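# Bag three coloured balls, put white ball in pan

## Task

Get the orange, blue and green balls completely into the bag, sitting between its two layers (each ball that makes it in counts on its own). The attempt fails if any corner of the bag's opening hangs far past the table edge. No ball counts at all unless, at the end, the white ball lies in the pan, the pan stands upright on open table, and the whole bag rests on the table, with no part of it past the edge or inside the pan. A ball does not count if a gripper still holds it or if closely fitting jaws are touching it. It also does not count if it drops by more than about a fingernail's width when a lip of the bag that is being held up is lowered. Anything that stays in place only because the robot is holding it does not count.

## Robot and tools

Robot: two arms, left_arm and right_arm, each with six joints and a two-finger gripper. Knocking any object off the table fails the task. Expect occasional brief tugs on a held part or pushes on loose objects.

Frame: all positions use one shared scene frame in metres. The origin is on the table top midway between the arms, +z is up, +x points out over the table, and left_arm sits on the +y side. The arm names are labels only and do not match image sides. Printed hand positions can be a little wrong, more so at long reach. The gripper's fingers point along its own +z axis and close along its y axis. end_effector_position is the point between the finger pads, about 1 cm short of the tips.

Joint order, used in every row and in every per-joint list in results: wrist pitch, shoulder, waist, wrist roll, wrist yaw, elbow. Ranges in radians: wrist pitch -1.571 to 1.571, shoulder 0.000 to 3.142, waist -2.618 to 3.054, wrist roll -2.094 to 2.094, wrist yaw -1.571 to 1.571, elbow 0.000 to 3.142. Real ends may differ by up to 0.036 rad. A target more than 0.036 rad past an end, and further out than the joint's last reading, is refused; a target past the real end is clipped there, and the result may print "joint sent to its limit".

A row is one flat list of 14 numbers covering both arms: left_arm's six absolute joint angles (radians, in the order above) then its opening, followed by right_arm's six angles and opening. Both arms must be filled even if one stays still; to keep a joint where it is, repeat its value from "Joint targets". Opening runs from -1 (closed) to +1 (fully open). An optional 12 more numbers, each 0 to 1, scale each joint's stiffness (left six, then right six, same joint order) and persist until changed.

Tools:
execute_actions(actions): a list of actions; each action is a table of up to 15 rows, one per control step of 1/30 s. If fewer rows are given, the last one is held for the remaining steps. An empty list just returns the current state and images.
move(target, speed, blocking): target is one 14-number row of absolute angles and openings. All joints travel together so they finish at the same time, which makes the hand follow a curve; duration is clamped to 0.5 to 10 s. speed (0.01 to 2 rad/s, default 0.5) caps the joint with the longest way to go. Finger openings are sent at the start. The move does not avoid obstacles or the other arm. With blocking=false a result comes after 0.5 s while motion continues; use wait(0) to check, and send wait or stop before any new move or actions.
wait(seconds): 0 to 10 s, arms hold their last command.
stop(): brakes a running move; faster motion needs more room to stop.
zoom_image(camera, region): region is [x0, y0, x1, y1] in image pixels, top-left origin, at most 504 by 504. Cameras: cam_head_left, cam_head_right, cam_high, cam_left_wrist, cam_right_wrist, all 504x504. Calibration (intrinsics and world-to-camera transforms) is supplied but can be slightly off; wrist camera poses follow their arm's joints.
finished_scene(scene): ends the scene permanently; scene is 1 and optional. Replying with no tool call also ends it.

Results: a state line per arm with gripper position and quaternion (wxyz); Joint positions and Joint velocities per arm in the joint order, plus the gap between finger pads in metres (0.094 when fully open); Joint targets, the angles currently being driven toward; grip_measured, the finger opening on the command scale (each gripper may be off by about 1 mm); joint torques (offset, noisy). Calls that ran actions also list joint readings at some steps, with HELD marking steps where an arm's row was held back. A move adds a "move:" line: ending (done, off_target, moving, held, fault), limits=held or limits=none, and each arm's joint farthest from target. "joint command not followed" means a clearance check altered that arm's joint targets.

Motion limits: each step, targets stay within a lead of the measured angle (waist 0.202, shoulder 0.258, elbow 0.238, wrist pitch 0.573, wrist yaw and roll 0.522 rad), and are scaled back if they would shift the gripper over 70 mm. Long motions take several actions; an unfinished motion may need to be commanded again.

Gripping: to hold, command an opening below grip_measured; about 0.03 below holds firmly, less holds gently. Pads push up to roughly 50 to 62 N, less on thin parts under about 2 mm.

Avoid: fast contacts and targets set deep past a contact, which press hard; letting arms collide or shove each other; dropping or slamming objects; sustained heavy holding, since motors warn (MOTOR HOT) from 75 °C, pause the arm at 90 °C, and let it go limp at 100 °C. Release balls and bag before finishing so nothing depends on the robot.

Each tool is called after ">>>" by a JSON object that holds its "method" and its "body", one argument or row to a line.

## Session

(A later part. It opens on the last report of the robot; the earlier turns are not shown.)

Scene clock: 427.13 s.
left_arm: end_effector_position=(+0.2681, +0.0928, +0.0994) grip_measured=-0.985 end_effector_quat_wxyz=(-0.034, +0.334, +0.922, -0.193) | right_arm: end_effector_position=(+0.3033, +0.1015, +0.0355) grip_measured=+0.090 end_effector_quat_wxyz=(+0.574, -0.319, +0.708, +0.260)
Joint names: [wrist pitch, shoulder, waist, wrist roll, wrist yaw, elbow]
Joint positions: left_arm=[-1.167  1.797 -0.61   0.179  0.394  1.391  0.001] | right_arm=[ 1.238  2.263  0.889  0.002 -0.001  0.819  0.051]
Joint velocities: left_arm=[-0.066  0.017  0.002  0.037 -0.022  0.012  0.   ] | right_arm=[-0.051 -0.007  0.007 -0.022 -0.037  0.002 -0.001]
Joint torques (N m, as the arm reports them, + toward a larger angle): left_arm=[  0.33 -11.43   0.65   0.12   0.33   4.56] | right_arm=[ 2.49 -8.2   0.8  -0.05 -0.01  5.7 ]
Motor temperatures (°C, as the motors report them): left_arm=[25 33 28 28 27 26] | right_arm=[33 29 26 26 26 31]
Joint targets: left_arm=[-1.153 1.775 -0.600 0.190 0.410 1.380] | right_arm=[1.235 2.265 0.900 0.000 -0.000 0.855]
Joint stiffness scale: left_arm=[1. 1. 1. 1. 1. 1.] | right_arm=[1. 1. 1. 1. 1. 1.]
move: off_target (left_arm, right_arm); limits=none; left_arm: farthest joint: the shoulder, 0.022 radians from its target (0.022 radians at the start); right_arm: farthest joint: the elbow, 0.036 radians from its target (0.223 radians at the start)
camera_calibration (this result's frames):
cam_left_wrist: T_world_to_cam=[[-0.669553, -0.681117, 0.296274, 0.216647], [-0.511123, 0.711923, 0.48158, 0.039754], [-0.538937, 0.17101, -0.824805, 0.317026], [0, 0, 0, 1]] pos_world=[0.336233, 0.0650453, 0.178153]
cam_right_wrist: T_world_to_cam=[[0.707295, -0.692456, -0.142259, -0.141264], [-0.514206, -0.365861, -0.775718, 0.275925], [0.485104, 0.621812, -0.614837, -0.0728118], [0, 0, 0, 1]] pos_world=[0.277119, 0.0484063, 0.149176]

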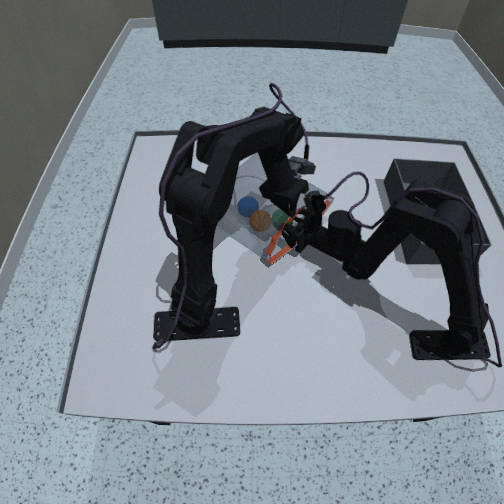

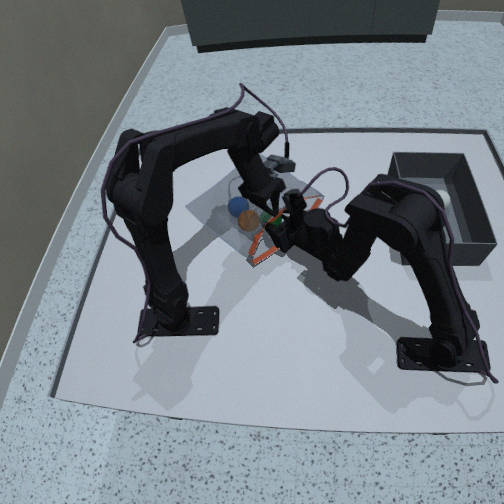

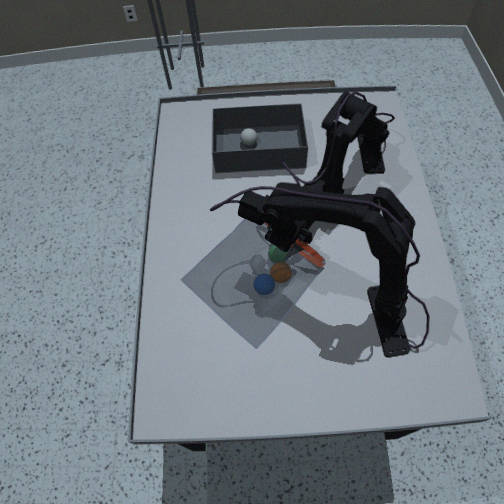

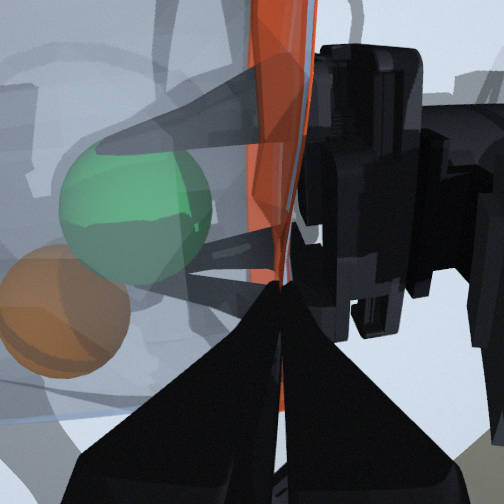

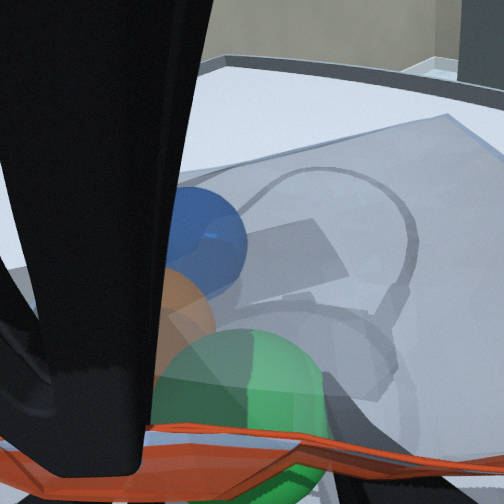

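>>> {"method": "execute_actions", "body": {
  "actions": [
    [[-1.153,1.775,-0.60,0.19,0.41,1.38,-1,1.235,2.265,0.90,0,0,0.855,0.18]],
    [[-1.153,1.775,-0.60,0.19,0.41,1.38,-1,1.235,2.265,0.90,0,0,0.855,0.3]]
  ]
}}

>>> {"method": "move", "body": {
  "target": [-1.153,1.775,-0.60,0.19,0.41,1.38,-1,1.447,2.13,0.90,0,0,0.49,0.3],
  "speed": 0.25
}}

Scene clock: 432.40 s.
left_arm: end_effector_position=(+0.2680, +0.0927, +0.0994) grip_measured=-0.985 end_effector_quat_wxyz=(-0.034, +0.334, +0.922, -0.193) | right_arm: end_effector_position=(+0.3033, +0.1014, +0.0352) grip_measured=+0.297 end_effector_quat_wxyz=(+0.574, -0.319, +0.708, +0.260)
Joint names: [wrist pitch, shoulder, waist, wrist roll, wrist yaw, elbow]
Joint positions: left_arm=[-1.167  1.797 -0.61   0.179  0.395  1.391  0.001] | right_arm=[ 1.237  2.263  0.889  0.002 -0.001  0.819  0.061]
Joint velocities: left_arm=[-0.007 -0.007 -0.007  0.022 -0.007  0.017 -0.001] | right_arm=[-0.037 -0.007 -0.007  0.066  0.095  0.002  0.   ]
Joint torques (N m, as the arm reports them, + toward a larger angle): left_arm=[  0.31 -11.46   0.67   0.12   0.33   4.57] | right_arm=[ 2.49 -8.18  0.78 -0.05  0.    5.7 ]
Motor temperatures (°C, as the motors report them): left_arm=[25 33 28 28 27 26] | right_arm=[33 29 26 26 26 31]
Joint targets: left_arm=[-1.153 1.775 -0.600 0.190 0.410 1.380] | right_arm=[1.235 2.265 0.900 -0.000 -0.000 0.855]
Joint stiffness scale: left_arm=[1. 1. 1. 1. 1. 1.] | right_arm=[1. 1. 1. 1. 1. 1.]
Step readings (joint positions; steps 1 to 15: 1st action; 16 to 30: 2nd action):
0: left_arm=[-1.167 1.797 -0.610 0.179 0.394 1.391] | right_arm=[1.238 2.263 0.889 0.002 -0.001 0.819]
1: left_arm=[-1.167 1.797 -0.610 0.179 0.394 1.391] | right_arm=[1.238 2.263 0.889 0.002 -0.001 0.819]
2: left_arm=[-1.167 1.797 -0.610 0.179 0.394 1.391] | right_arm=[1.237 2.263 0.889 0.002 -0.001 0.819]
4: left_arm=[-1.167 1.797 -0.610 0.179 0.394 1.391] | right_arm=[1.237 2.263 0.889 0.002 -0.001 0.819]
8: left_arm=[-1.167 1.797 -0.610 0.179 0.394 1.391] | right_arm=[1.237 2.263 0.889 0.002 -0.001 0.819]
15: left_arm=[-1.167 1.797 -0.610 0.179 0.394 1.391] | right_arm=[1.237 2.263 0.889 0.002 -0.001 0.819]
16: left_arm=[-1.167 1.797 -0.610 0.179 0.394 1.391] | right_arm=[1.237 2.263 0.889 0.002 -0.001 0.819]
17: left_arm=[-1.167 1.797 -0.610 0.179 0.394 1.391] | right_arm=[1.237 2.263 0.889 0.002 -0.001 0.819]
19: left_arm=[-1.167 1.797 -0.610 0.179 0.395 1.391] | right_arm=[1.237 2.263 0.889 0.002 -0.001 0.819]
23: left_arm=[-1.167 1.797 -0.610 0.179 0.395 1.391] | right_arm=[1.237 2.263 0.889 0.002 -0.001 0.819]
30: Joint positions above
camera_calibration (this result's frames):
cam_left_wrist: T_world_to_cam=[[-0.669439, -0.680922, 0.296978, 0.216397], [-0.510943, 0.712241, 0.4813, 0.0397249], [-0.539248, 0.170462, -0.824715, 0.31718], [0, 0, 0, 1]] pos_world=[0.336201, 0.0649886, 0.178198]
cam_right_wrist: T_world_to_cam=[[0.707188, -0.692578, -0.1422, -0.141264], [-0.514793, -0.366526, -0.775014, 0.275894], [0.484638, 0.621284, -0.615738, -0.0727103], [0, 0, 0, 1]] pos_world=[0.277166, 0.0484599, 0.148963]

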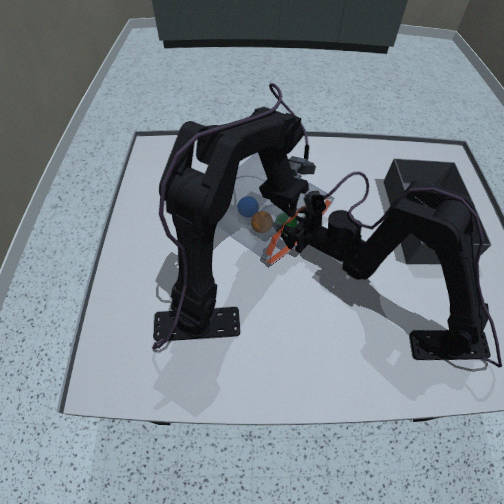

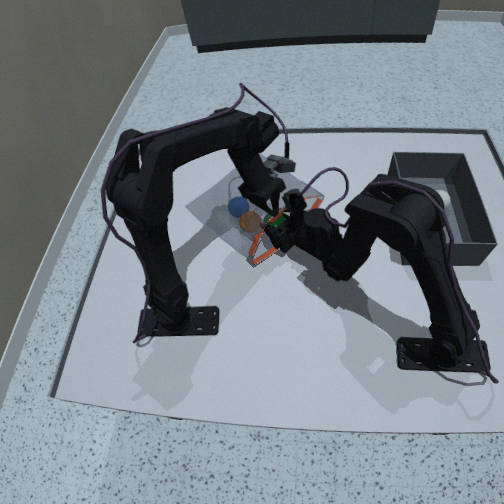

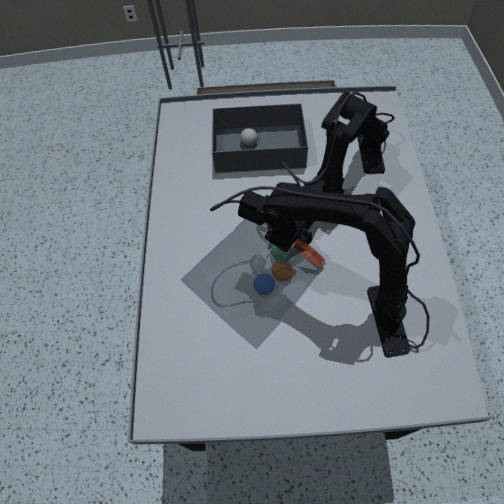

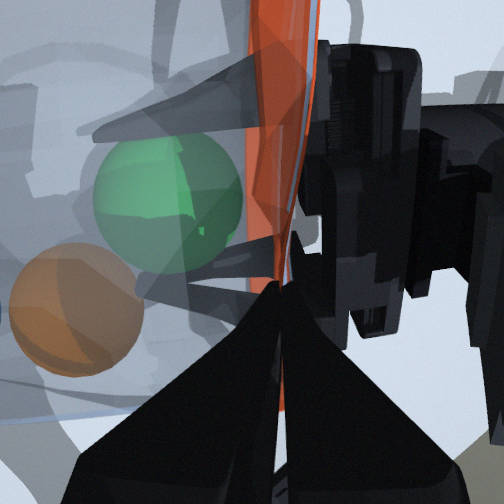

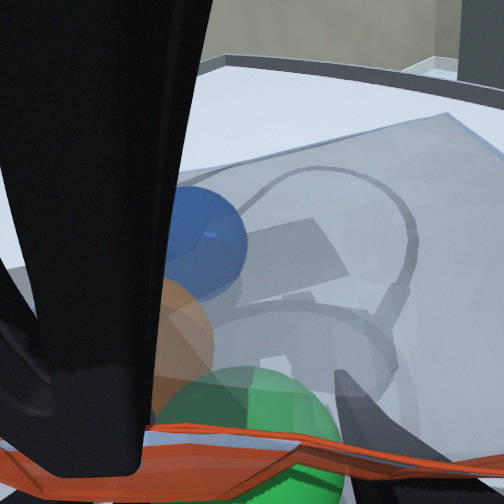

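Scene clock: 434.27 s.
left_arm: end_effector_position=(+0.2680, +0.0927, +0.0994) grip_measured=-0.985 end_effector_quat_wxyz=(-0.034, +0.334, +0.922, -0.193) | right_arm: end_effector_position=(+0.2563, +0.0481, +0.0386) grip_measured=+0.297 end_effector_quat_wxyz=(+0.573, -0.319, +0.709, +0.260)
Joint names: [wrist pitch, shoulder, waist, wrist roll, wrist yaw, elbow]
Joint positions: left_arm=[-1.167  1.797 -0.61   0.179  0.395  1.391  0.001] | right_arm=[ 1.429  2.152  0.889  0.002 -0.001  0.513  0.061]
Joint velocities: left_arm=[-0.007 -0.007 -0.002 -0.037  0.022  0.002 -0.   ] | right_arm=[ 0.066 -0.007 -0.002  0.051  0.037 -0.017 -0.   ]
Joint torques (N m, as the arm reports them, + toward a larger angle): left_arm=[  0.32 -11.44   0.65   0.12   0.33   4.57] | right_arm=[ 2.71 -8.39  0.79 -0.05 -0.01  1.11]
Motor temperatures (°C, as the motors report them): left_arm=[25 33 28 28 27 26] | right_arm=[34 29 26 26 26 31]
Joint targets: left_arm=[-1.153 1.775 -0.600 0.190 0.410 1.380] | right_arm=[1.447 2.130 0.900 -0.000 0.000 0.490]
Joint stiffness scale: left_arm=[1. 1. 1. 1. 1. 1.] | right_arm=[1. 1. 1. 1. 1. 1.]
move: off_target (left_arm, right_arm); limits=none; left_arm: farthest joint: the shoulder, 0.022 radians from its target (0.022 radians at the start); right_arm: farthest joint: the elbow, 0.023 radians from its target (0.329 radians at the start)
camera_calibration (this result's frames):
cam_left_wrist: T_world_to_cam=[[-0.669496, -0.68102, 0.296626, 0.216522], [-0.511033, 0.712082, 0.48144, 0.0397394], [-0.539092, 0.170736, -0.82476, 0.317103], [0, 0, 0, 1]] pos_world=[0.336217, 0.0650169, 0.178176]
cam_right_wrist: T_world_to_cam=[[0.706865, -0.692944, -0.142023, -0.144338], [-0.516551, -0.368519, -0.772896, 0.235295], [0.483236, 0.619695, -0.618434, -0.0141549], [0, 0, 0, 1]] pos_world=[0.230409, -0.00453538, 0.152606]

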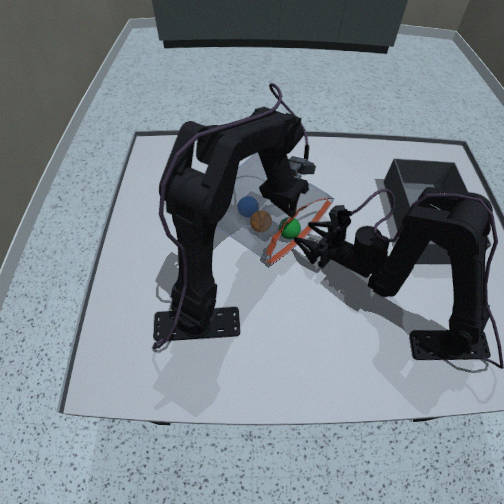

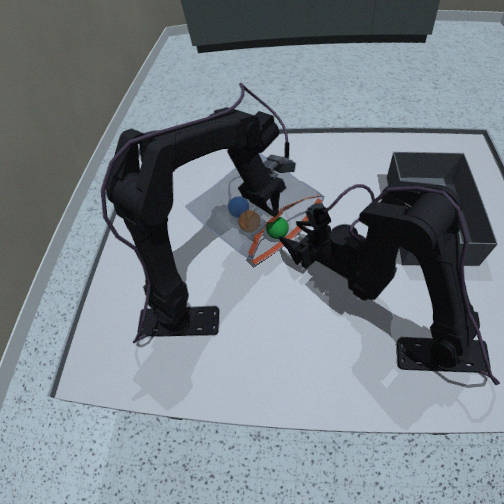

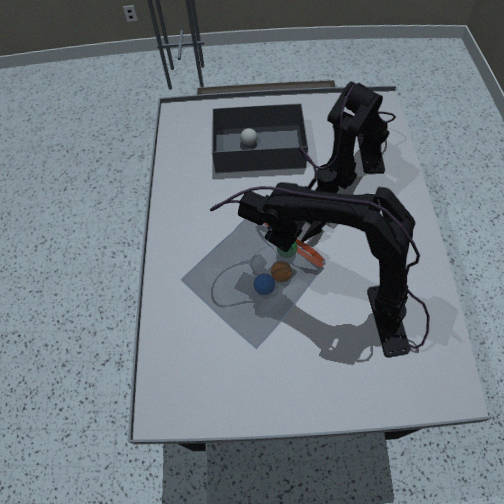

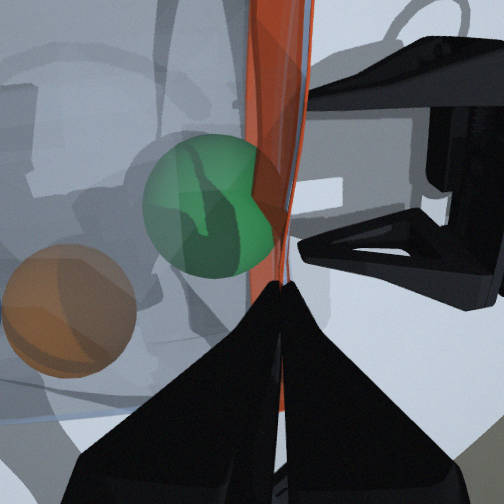

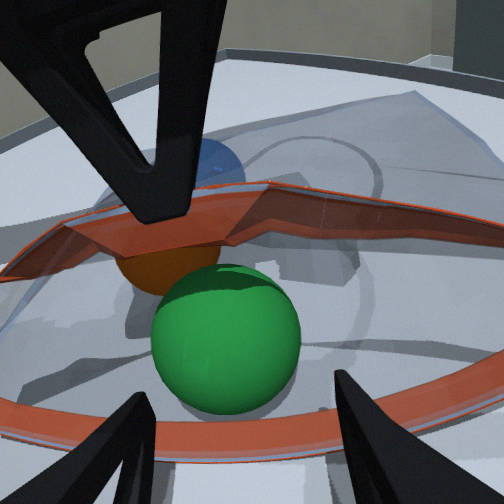

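>>> {"method": "execute_actions", "body": {
  "actions": [
    [[-1.153,1.775,-0.60,0.19,0.41,1.38,-1,1.447,2.13,0.91,0,0,0.53,-0.45]]
  ]
}}

>>> {"method": "move", "body": {
  "target": [-1.153,1.775,-0.60,0.19,0.41,1.38,-1,1.225,2.265,0.90,0,0,0.86,-0.45],
  "speed": 0.13
}}

Scene clock: 440.63 s.
left_arm: end_effector_position=(+0.2680, +0.0927, +0.0994) grip_measured=-0.985 end_effector_quat_wxyz=(-0.034, +0.334, +0.922, -0.193) | right_arm: end_effector_position=(+0.2529, +0.0511, +0.0387) grip_measured=-0.447 end_effector_quat_wxyz=(+0.572, -0.323, +0.707, +0.262)
Joint names: [wrist pitch, shoulder, waist, wrist roll, wrist yaw, elbow]
Joint positions: left_arm=[-1.167  1.797 -0.61   0.179  0.395  1.391  0.001] | right_arm=[ 1.429  2.152  0.899  0.002 -0.001  0.513  0.026]
Joint velocities: left_arm=[-0.037  0.017 -0.007  0.022  0.022 -0.002  0.   ] | right_arm=[ 0.022  0.002  0.002  0.022  0.037 -0.012 -0.   ]
Joint torques (N m, as the arm reports them, + toward a larger angle): left_arm=[  0.33 -11.46   0.66   0.11   0.33   4.58] | right_arm=[ 2.71 -8.39  0.79 -0.05 -0.01  3.62]
Motor temperatures (°C, as the motors report them): left_arm=[25 33 28 28 27 26] | right_arm=[34 30 26 26 26 31]
Joint targets: left_arm=[-1.153 1.775 -0.600 0.190 0.410 1.380] | right_arm=[1.447 2.130 0.910 0.000 -0.000 0.530]
Joint stiffness scale: left_arm=[1. 1. 1. 1. 1. 1.] | right_arm=[1. 1. 1. 1. 1. 1.]
Step readings (joint positions):
0: left_arm=[-1.167 1.797 -0.610 0.179 0.395 1.391] | right_arm=[1.429 2.152 0.889 0.002 -0.001 0.513]
1: left_arm=[-1.167 1.797 -0.610 0.179 0.395 1.391] | right_arm=[1.429 2.152 0.890 0.002 -0.001 0.513]
2: left_arm=[-1.167 1.797 -0.610 0.179 0.395 1.391] | right_arm=[1.429 2.152 0.891 0.002 -0.001 0.513]
4: left_arm=[-1.167 1.797 -0.610 0.179 0.395 1.391] | right_arm=[1.429 2.152 0.896 0.002 -0.001 0.513]
8: left_arm=[-1.167 1.797 -0.610 0.179 0.395 1.391] | right_arm=[1.429 2.152 0.899 0.002 -0.001 0.513]
15: Joint positions above
camera_calibration (this result's frames):
cam_left_wrist: T_world_to_cam=[[-0.669496, -0.68102, 0.296626, 0.216522], [-0.511033, 0.712082, 0.48144, 0.0397394], [-0.539092, 0.170736, -0.82476, 0.317103], [0, 0, 0, 1]] pos_world=[0.336217, 0.0650169, 0.178176]
cam_right_wrist: T_world_to_cam=[[0.713738, -0.685858, -0.142042, -0.142002], [-0.512678, -0.373401, -0.773132, 0.233995], [0.47722, 0.624636, -0.618135, -0.0130425], [0, 0, 0, 1]] pos_world=[0.22754, -0.00187221, 0.152677]

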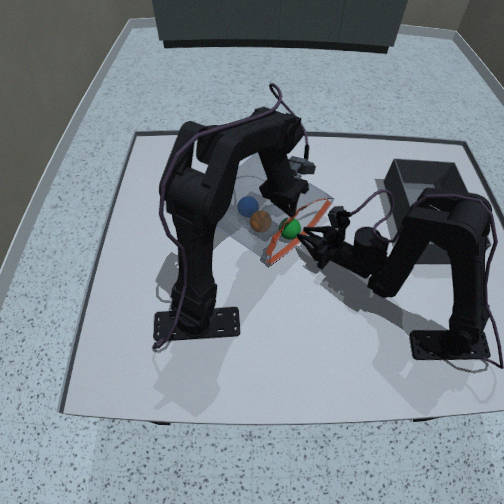

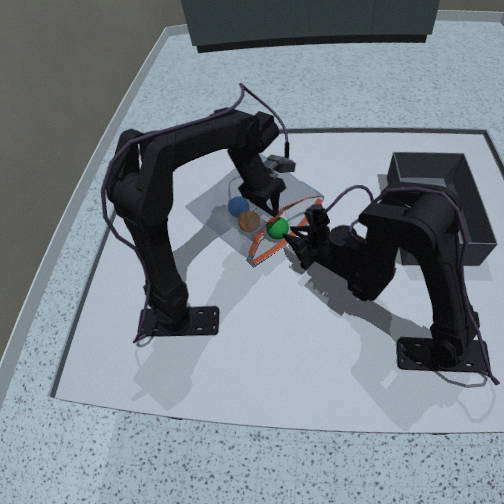

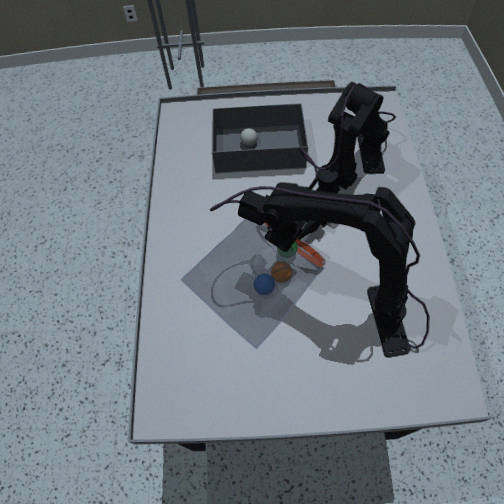

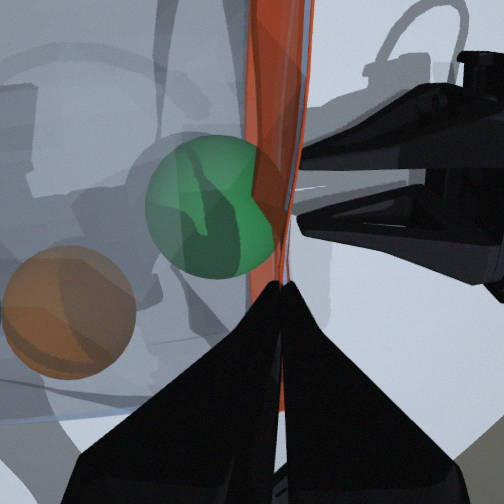

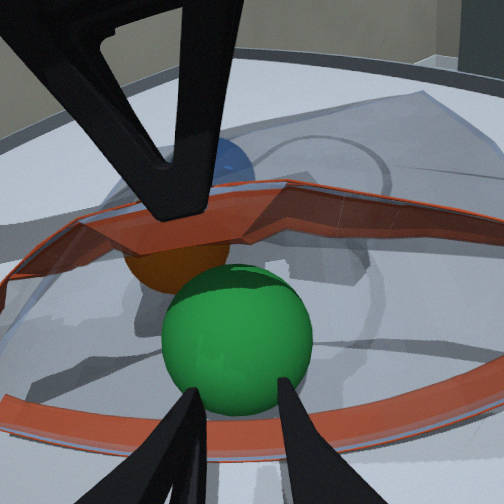

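Scene clock: 443.77 s.
left_arm: end_effector_position=(+0.2680, +0.0927, +0.0994) grip_measured=-0.985 end_effector_quat_wxyz=(-0.034, +0.334, +0.922, -0.193) | right_arm: end_effector_position=(+0.3003, +0.1059, +0.0354) grip_measured=-0.447 end_effector_quat_wxyz=(+0.572, -0.323, +0.707, +0.263)
Joint names: [wrist pitch, shoulder, waist, wrist roll, wrist yaw, elbow]
Joint positions: left_arm=[-1.167  1.797 -0.61   0.179  0.395  1.391  0.001] | right_arm=[ 1.229  2.263  0.899  0.002 -0.001  0.825  0.026]
Joint velocities: left_arm=[ 0.022 -0.027 -0.017  0.022  0.022 -0.012 -0.   ] | right_arm=[-0.095 -0.007 -0.012  0.007 -0.022  0.012 -0.001]
Joint torques (N m, as the arm reports them, + toward a larger angle): left_arm=[  0.31 -11.43   0.67   0.13   0.33   4.57] | right_arm=[ 2.48 -8.2   0.1  -0.05  0.    5.66]
Motor temperatures (°C, as the motors report them): left_arm=[25 33 28 28 27 26] | right_arm=[34 29 26 26 26 31]
Joint targets: left_arm=[-1.153 1.775 -0.600 0.190 0.410 1.380] | right_arm=[1.225 2.265 0.900 -0.000 -0.000 0.860]
Joint stiffness scale: left_arm=[1. 1. 1. 1. 1. 1.] | right_arm=[1. 1. 1. 1. 1. 1.]
move: off_target (left_arm, right_arm); limits=none; left_arm: farthest joint: the shoulder, 0.022 radians from its target (0.022 radians at the start); right_arm: farthest joint: the elbow, 0.035 radians from its target (0.347 radians at the start)
camera_calibration (this result's frames):
cam_left_wrist: T_world_to_cam=[[-0.669496, -0.68102, 0.296626, 0.216522], [-0.511033, 0.712082, 0.48144, 0.0397394], [-0.539092, 0.170736, -0.82476, 0.317103], [0, 0, 0, 1]] pos_world=[0.336217, 0.0650169, 0.178176]
cam_right_wrist: T_world_to_cam=[[0.71388, -0.685694, -0.142121, -0.138778], [-0.511906, -0.372508, -0.774074, 0.275837], [0.477837, 0.625349, -0.616937, -0.0722271], [0, 0, 0, 1]] pos_world=[0.274786, 0.0527597, 0.149236]

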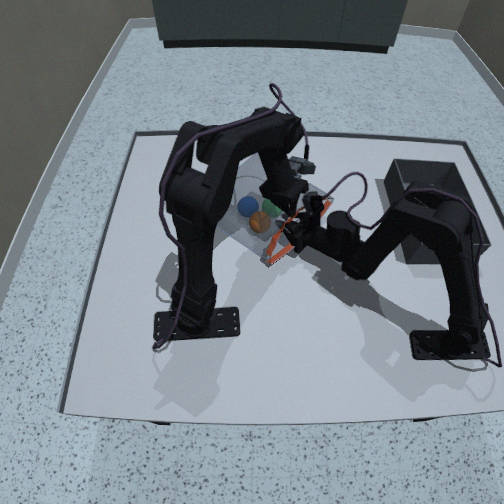

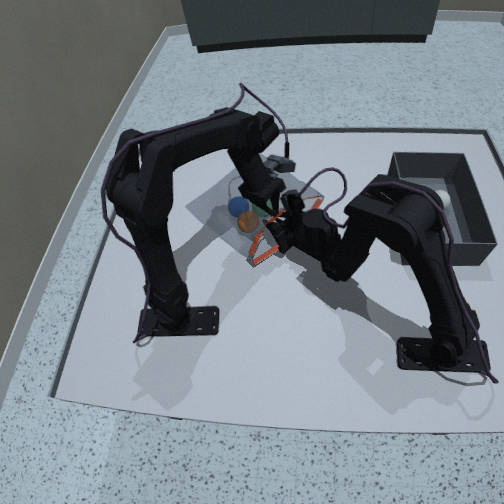

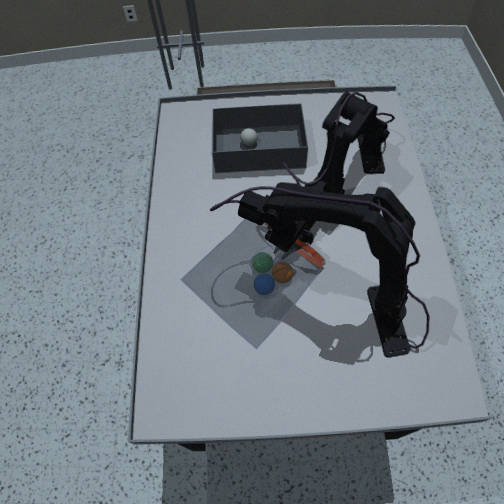

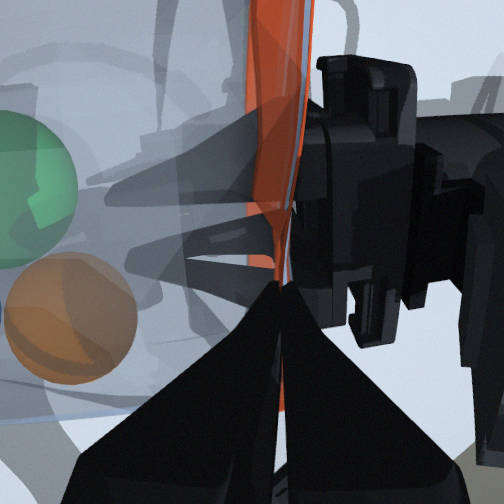

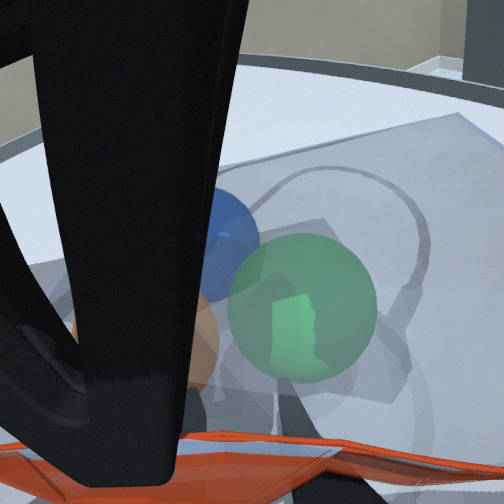

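Good. Retract.

>>> {"method": "move", "body": {
  "target": [-1.153,1.775,-0.60,0.19,0.41,1.38,-1,1.50,1.965,0.90,0,0,0.275,-0.45],
  "speed": 0.4
}}

Scene clock: 448.63 s.
left_arm: end_effector_position=(+0.2680, +0.0927, +0.0994) grip_measured=-0.985 end_effector_quat_wxyz=(-0.034, +0.334, +0.922, -0.193) | right_arm: end_effector_position=(+0.2198, +0.0128, +0.0591) grip_measured=-0.447 end_effector_quat_wxyz=(+0.573, -0.322, +0.706, +0.263)
Joint names: [wrist pitch, shoulder, waist, wrist roll, wrist yaw, elbow]
Joint positions: left_arm=[-1.167  1.797 -0.61   0.179  0.395  1.391  0.001] | right_arm=[ 1.482  1.985  0.899  0.002 -0.001  0.297  0.026]
Joint velocities: left_arm=[-0.037 -0.002  0.002  0.037 -0.081  0.012  0.   ] | right_arm=[ 0.007 -0.012 -0.007 -0.007  0.037  0.007 -0.001]
Joint torques (N m, as the arm reports them, + toward a larger angle): left_arm=[  0.32 -11.46   0.67   0.11   0.33   4.56] | right_arm=[ 2.72 -6.86  0.11 -0.05  0.    0.94]
Motor temperatures (°C, as the motors report them): left_arm=[25 33 28 28 27 26] | right_arm=[34 30 26 26 26 31]
Joint targets: left_arm=[-1.153 1.775 -0.600 0.190 0.410 1.380] | right_arm=[1.500 1.965 0.900 0.000 0.000 0.275]
Joint stiffness scale: left_arm=[1. 1. 1. 1. 1. 1.] | right_arm=[1. 1. 1. 1. 1. 1.]
move: off_target (left_arm, right_arm); limits=none; left_arm: farthest joint: the shoulder, 0.022 radians from its target (0.022 radians at the start); right_arm: farthest joint: the elbow, 0.022 radians from its target (0.550 radians at the start)
camera_calibration (this result's frames):
cam_left_wrist: T_world_to_cam=[[-0.669439, -0.680922, 0.296978, 0.216397], [-0.510943, 0.712241, 0.4813, 0.0397249], [-0.539248, 0.170462, -0.824715, 0.31718], [0, 0, 0, 1]] pos_world=[0.336201, 0.0649886, 0.178198]
cam_right_wrist: T_world_to_cam=[[0.714128, -0.685407, -0.142259, -0.141825], [-0.510552, -0.370943, -0.775718, 0.218051], [0.478912, 0.626592, -0.614837, 0.0386807], [0, 0, 0, 1]] pos_world=[0.194083, -0.0405601, 0.172753]

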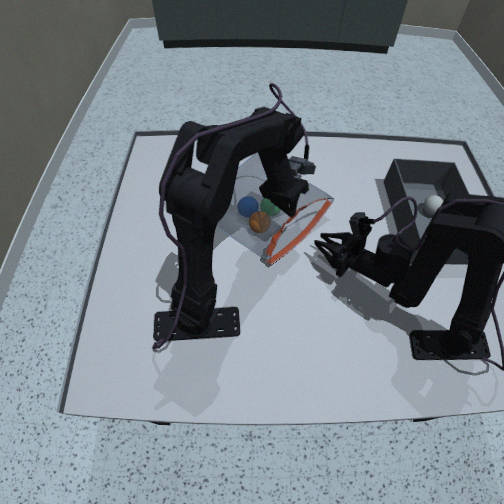

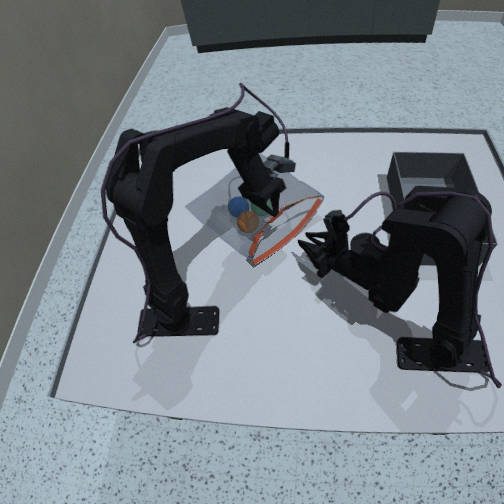

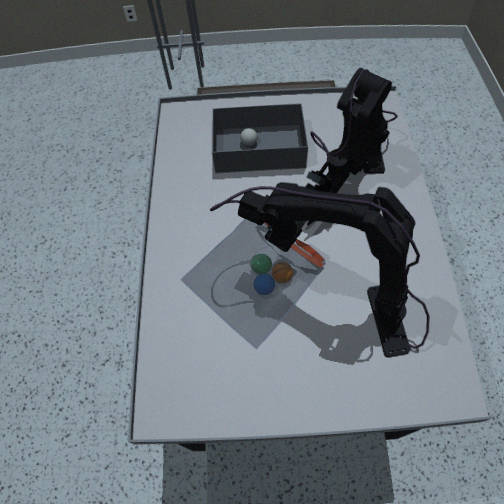

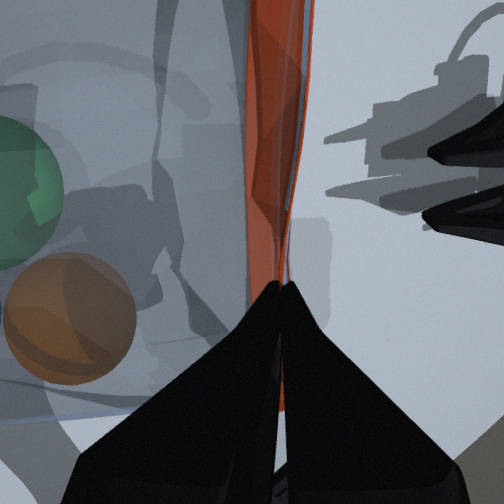

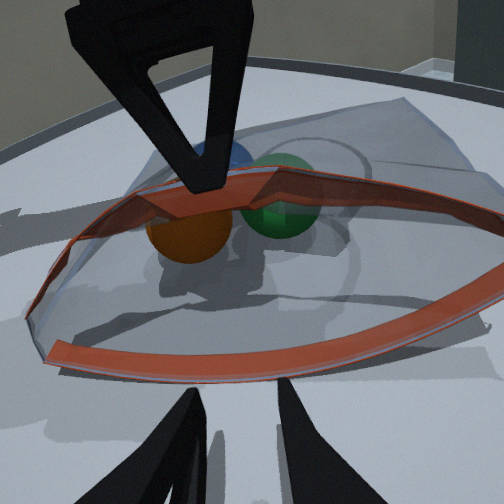

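>>> {"method": "move", "body": {
  "target": [-0.96,1.847,-0.655,0.19,0.41,1.23,-1,1.45,1.72,0.90,0,0,0.12,-0.45],
  "speed": 0.12
}}

Scene clock: 457.23 s.
left_arm: end_effector_position=(+0.2586, +0.0855, +0.0491) grip_measured=-0.985 end_effector_quat_wxyz=(-0.040, +0.349, +0.916, -0.193) | right_arm: end_effector_position=(+0.1961, -0.0146, +0.0974) grip_measured=-0.447 end_effector_quat_wxyz=(+0.596, -0.314, +0.687, +0.273)
Joint names: [wrist pitch, shoulder, waist, wrist roll, wrist yaw, elbow]
Joint positions: left_arm=[-0.977  1.843 -0.643  0.179  0.396  1.241  0.001] | right_arm=[ 1.454  1.739  0.899  0.002 -0.001  0.144  0.026]
Joint velocities: left_arm=[-0.022 -0.007  0.007 -0.051  0.007  0.017 -0.001] | right_arm=[-0.007 -0.007 -0.002  0.007  0.007  0.017 -0.001]
Joint torques (N m, as the arm reports them, + toward a larger angle): left_arm=[ 0.33 -9.19 -0.81  0.12  0.32  4.32] | right_arm=[ 2.48 -5.35  0.1  -0.05  0.    1.26]
Motor temperatures (°C, as the motors report them): left_arm=[25 33 28 28 27 26] | right_arm=[35 29 26 26 26 31]
Joint targets: left_arm=[-0.960 1.847 -0.655 0.190 0.410 1.230] | right_arm=[1.450 1.720 0.900 -0.000 0.000 0.120]
Joint stiffness scale: left_arm=[1. 1. 1. 1. 1. 1.] | right_arm=[1. 1. 1. 1. 1. 1.]
move: off_target (right_arm); limits=none; left_arm: farthest joint: the wrist pitch, 0.017 radians from its target (0.207 radians at the start); right_arm: farthest joint: the elbow, 0.024 radians from its target (0.177 radians at the start)
camera_calibration (this result's frames):
cam_left_wrist: T_world_to_cam=[[-0.690479, -0.658796, 0.298709, 0.223637], [-0.485111, 0.728056, 0.484358, 0.05607], [-0.536569, 0.189532, -0.822296, 0.269431], [0, 0, 0, 1]] pos_world=[0.326185, 0.0554432, 0.127592]
cam_right_wrist: T_world_to_cam=[[0.720229, -0.678352, -0.145285, -0.139023], [-0.476824, -0.331942, -0.813912, 0.223233], [0.503893, 0.655479, -0.562529, 0.0812166], [0, 0, 0, 1]] pos_world=[0.165647, -0.0734419, 0.207181]

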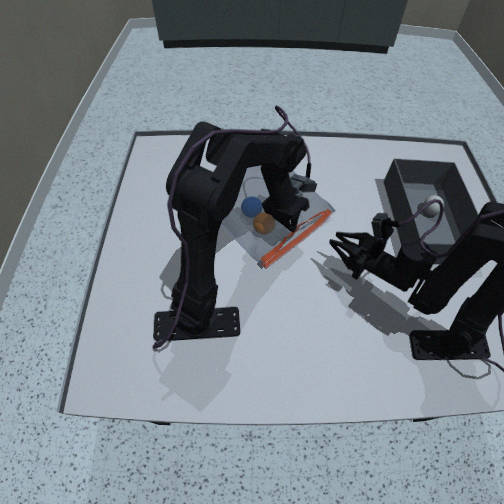

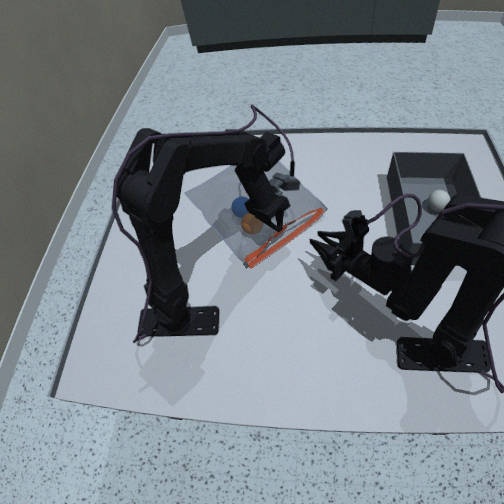

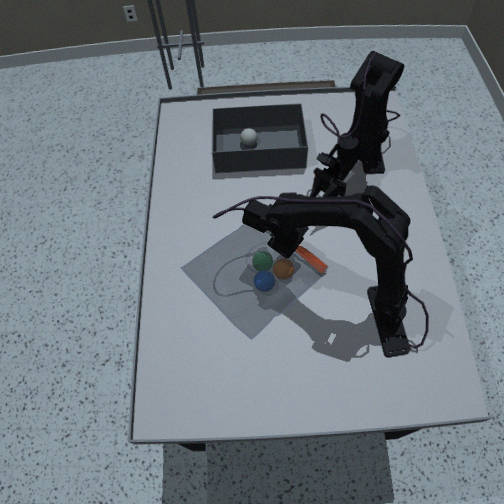

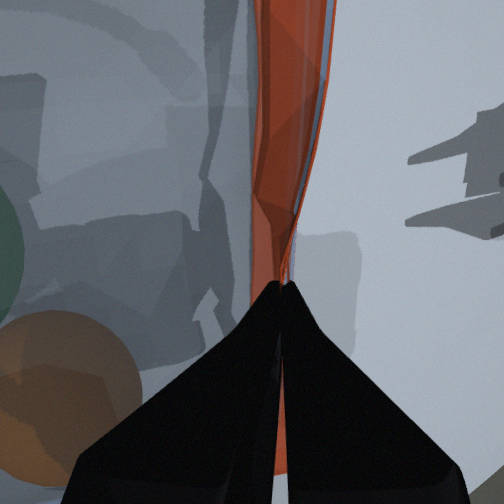

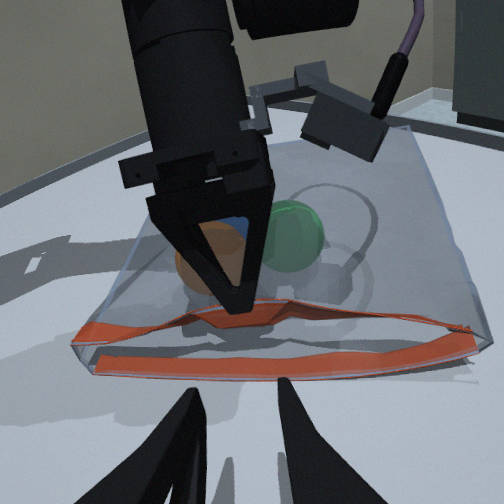

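>>> {"method": "execute_actions", "body": {
  "actions": [
    [[-0.96,1.847,-0.655,0.19,0.41,1.23,-0.75,1.45,1.72,0.90,0,0,0.12,-0.45]]
  ]
}}

>>> {"method": "move", "body": {
  "target": [-1.25,1.75,-0.655,0.19,0.41,1.50,-0.75,1.45,1.72,0.90,0,0,0.12,-0.45],
  "speed": 0.25
}}

Scene clock: 464.90 s.
left_arm: end_effector_position=(+0.2587, +0.0852, +0.0492) grip_measured=-0.753 end_effector_quat_wxyz=(-0.039, +0.349, +0.916, -0.193) | right_arm: end_effector_position=(+0.1961, -0.0147, +0.0972) grip_measured=-0.447 end_effector_quat_wxyz=(+0.595, -0.314, +0.687, +0.273)
Joint names: [wrist pitch, shoulder, waist, wrist roll, wrist yaw, elbow]
Joint positions: left_arm=[-0.976  1.843 -0.643  0.179  0.397  1.241  0.012] | right_arm=[ 1.454  1.739  0.899  0.002 -0.001  0.144  0.026]
Joint velocities: left_arm=[ 0.007 -0.007  0.002 -0.022  0.066  0.002  0.001] | right_arm=[-0.037  0.002 -0.002  0.007 -0.037  0.007  0.001]
Joint torques (N m, as the arm reports them, + toward a larger angle): left_arm=[ 0.34 -9.15 -0.76  0.12  0.31  4.33] | right_arm=[ 2.47 -5.37  0.12 -0.05  0.    1.26]
Motor temperatures (°C, as the motors report them): left_arm=[25 33 28 28 27 26] | right_arm=[35 29 26 26 26 31]
Joint targets: left_arm=[-0.960 1.847 -0.655 0.190 0.410 1.230] | right_arm=[1.450 1.720 0.900 0.000 -0.000 0.120]
Joint stiffness scale: left_arm=[1. 1. 1. 1. 1. 1.] | right_arm=[1. 1. 1. 1. 1. 1.]
Step readings (joint positions):
0: left_arm=[-0.976 1.843 -0.643 0.179 0.396 1.241] | right_arm=[1.454 1.739 0.899 0.002 -0.001 0.144]
1: left_arm=[-0.976 1.843 -0.643 0.179 0.397 1.241] | right_arm=[1.454 1.739 0.899 0.002 -0.001 0.144]
2: left_arm=[-0.976 1.843 -0.643 0.179 0.397 1.241] | right_arm=[1.454 1.739 0.899 0.002 -0.001 0.144]
4: left_arm=[-0.976 1.843 -0.643 0.179 0.397 1.241] | right_arm=[1.454 1.739 0.899 0.002 -0.001 0.144]
8: left_arm=[-0.976 1.843 -0.643 0.179 0.397 1.241] | right_arm=[1.454 1.739 0.899 0.002 -0.001 0.144]
15: Joint positions above
camera_calibration (this result's frames):
cam_left_wrist: T_world_to_cam=[[-0.690489, -0.65839, 0.299578, 0.223409], [-0.485141, 0.728717, 0.483331, 0.0562462], [-0.536528, 0.188397, -0.822584, 0.269672], [0, 0, 0, 1]] pos_world=[0.326235, 0.0552972, 0.127714]
cam_right_wrist: T_world_to_cam=[[0.720157, -0.678436, -0.145253, -0.139042], [-0.47723, -0.332411, -0.813483, 0.223096], [0.503613, 0.655154, -0.563159, 0.0812447], [0, 0, 0, 1]] pos_world=[0.165684, -0.0733989, 0.207042]

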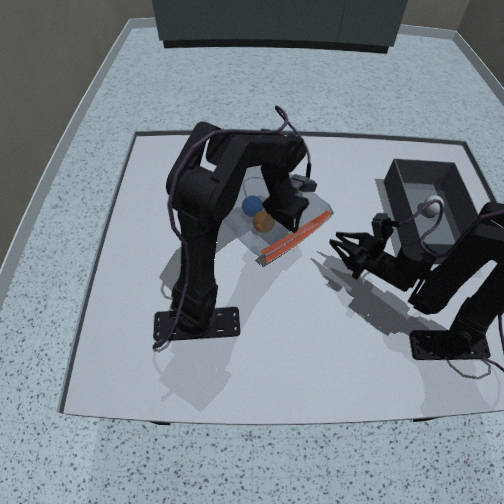

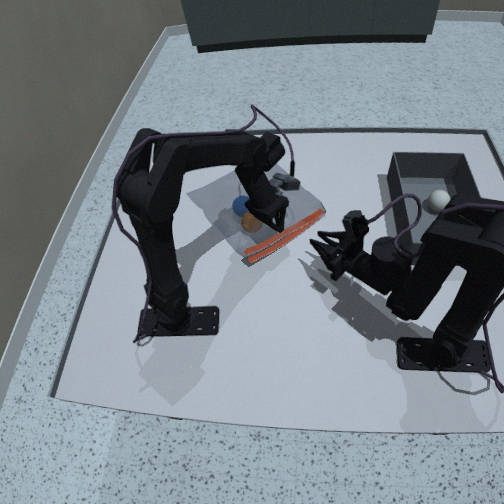

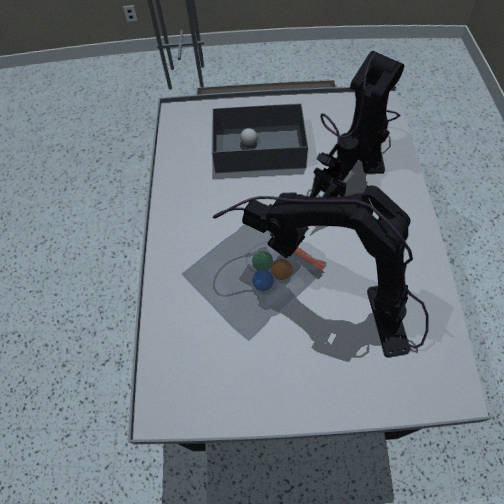

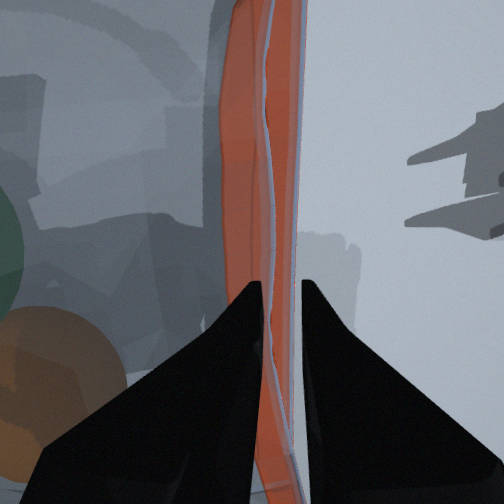

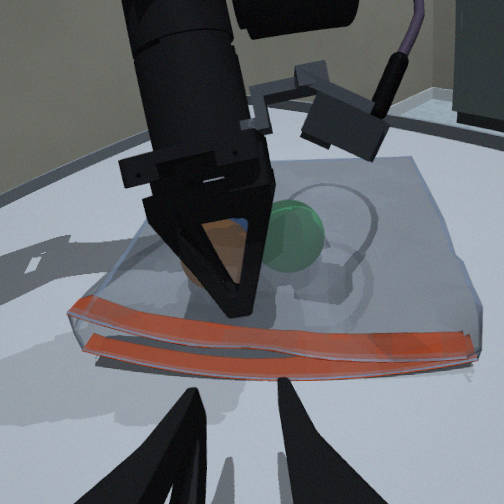

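Scene clock: 466.67 s.
left_arm: end_effector_position=(+0.2666, +0.0803, +0.1310) grip_measured=-0.753 end_effector_quat_wxyz=(-0.013, +0.354, +0.914, -0.198) | right_arm: end_effector_position=(+0.1961, -0.0147, +0.0972) grip_measured=-0.447 end_effector_quat_wxyz=(+0.595, -0.314, +0.687, +0.273)
Joint names: [wrist pitch, shoulder, waist, wrist roll, wrist yaw, elbow]
Joint positions: left_arm=[-1.233  1.766 -0.643  0.179  0.397  1.477  0.012] | right_arm=[ 1.454  1.739  0.899  0.002 -0.001  0.144  0.026]
Joint velocities: left_arm=[ 0.007 -0.012 -0.012 -0.007 -0.022  0.022 -0.   ] | right_arm=[-0.022  0.002  0.012  0.066 -0.051 -0.007  0.   ]
Joint torques (N m, as the arm reports them, + toward a larger angle): left_arm=[  0.13 -10.76  -0.79   0.12   0.31   7.15] | right_arm=[ 2.47 -5.37  0.11 -0.05  0.    1.26]
Motor temperatures (°C, as the motors report them): left_arm=[25 33 28 28 27 27] | right_arm=[35 29 26 26 26 30]
Joint targets: left_arm=[-1.250 1.750 -0.655 0.190 0.410 1.500] | right_arm=[1.450 1.720 0.900 0.000 -0.000 0.120]
Joint stiffness scale: left_arm=[1. 1. 1. 1. 1. 1.] | right_arm=[1. 1. 1. 1. 1. 1.]
move: off_target (left_arm, right_arm); limits=none; left_arm: farthest joint: the elbow, 0.023 radians from its target (0.259 radians at the start); right_arm: farthest joint: the elbow, 0.024 radians from its target (0.024 radians at the start)
camera_calibration (this result's frames):
cam_left_wrist: T_world_to_cam=[[-0.704242, -0.649817, 0.285973, 0.205863], [-0.506779, 0.74221, 0.43852, 0.0346449], [-0.49721, 0.163899, -0.852009, 0.337463], [0, 0, 0, 1]] pos_world=[0.330325, 0.0527495, 0.213458]
cam_right_wrist: T_world_to_cam=[[0.720157, -0.678436, -0.145253, -0.139042], [-0.47723, -0.332411, -0.813483, 0.223096], [0.503613, 0.655154, -0.563159, 0.0812447], [0, 0, 0, 1]] pos_world=[0.165684, -0.0733989, 0.207042]

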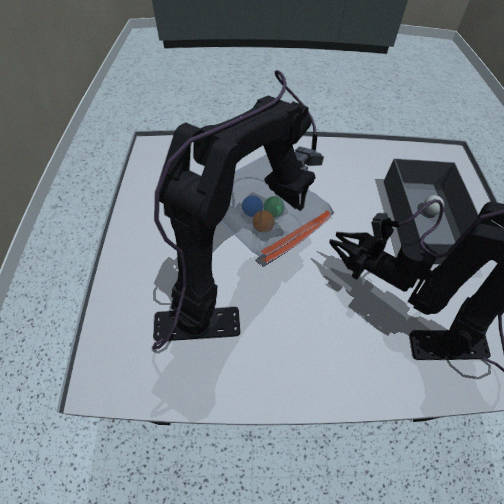

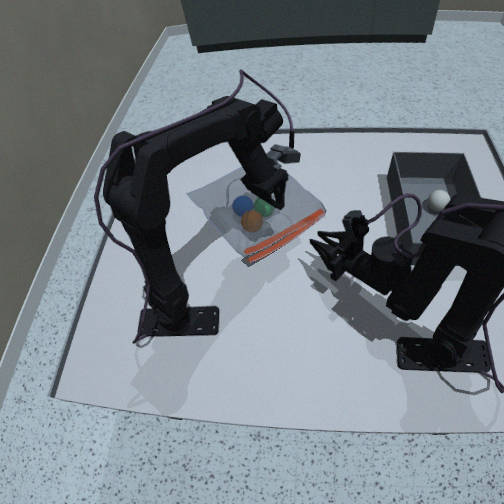

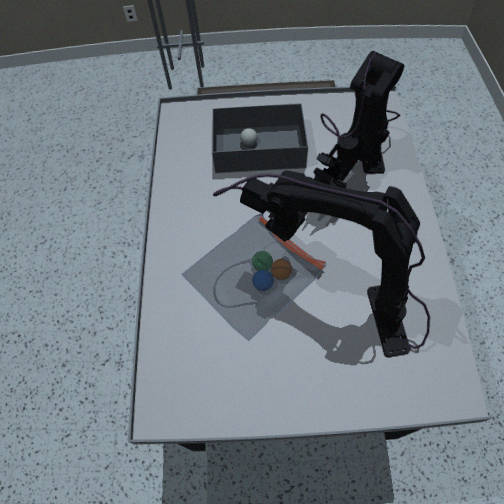

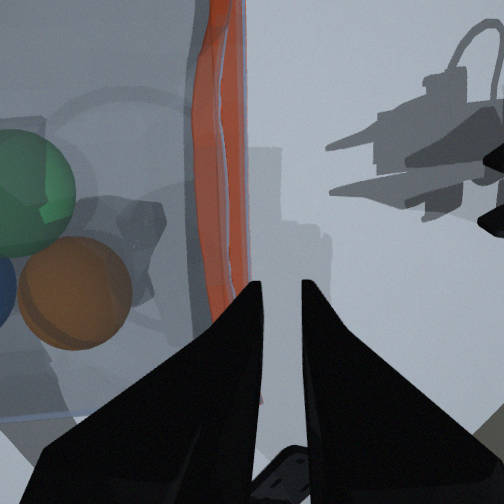

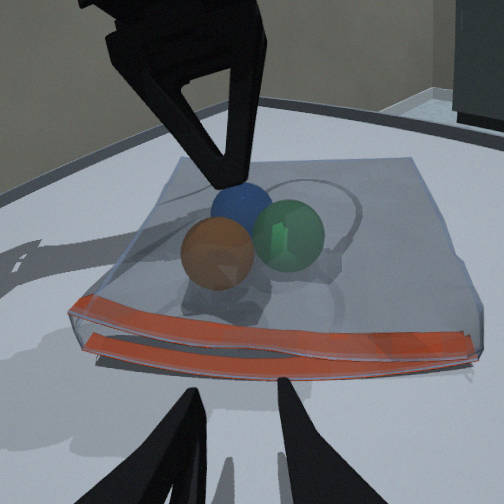

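>>> {"method": "finished_scene", "body": {

}}

The scene is finished: the task was done.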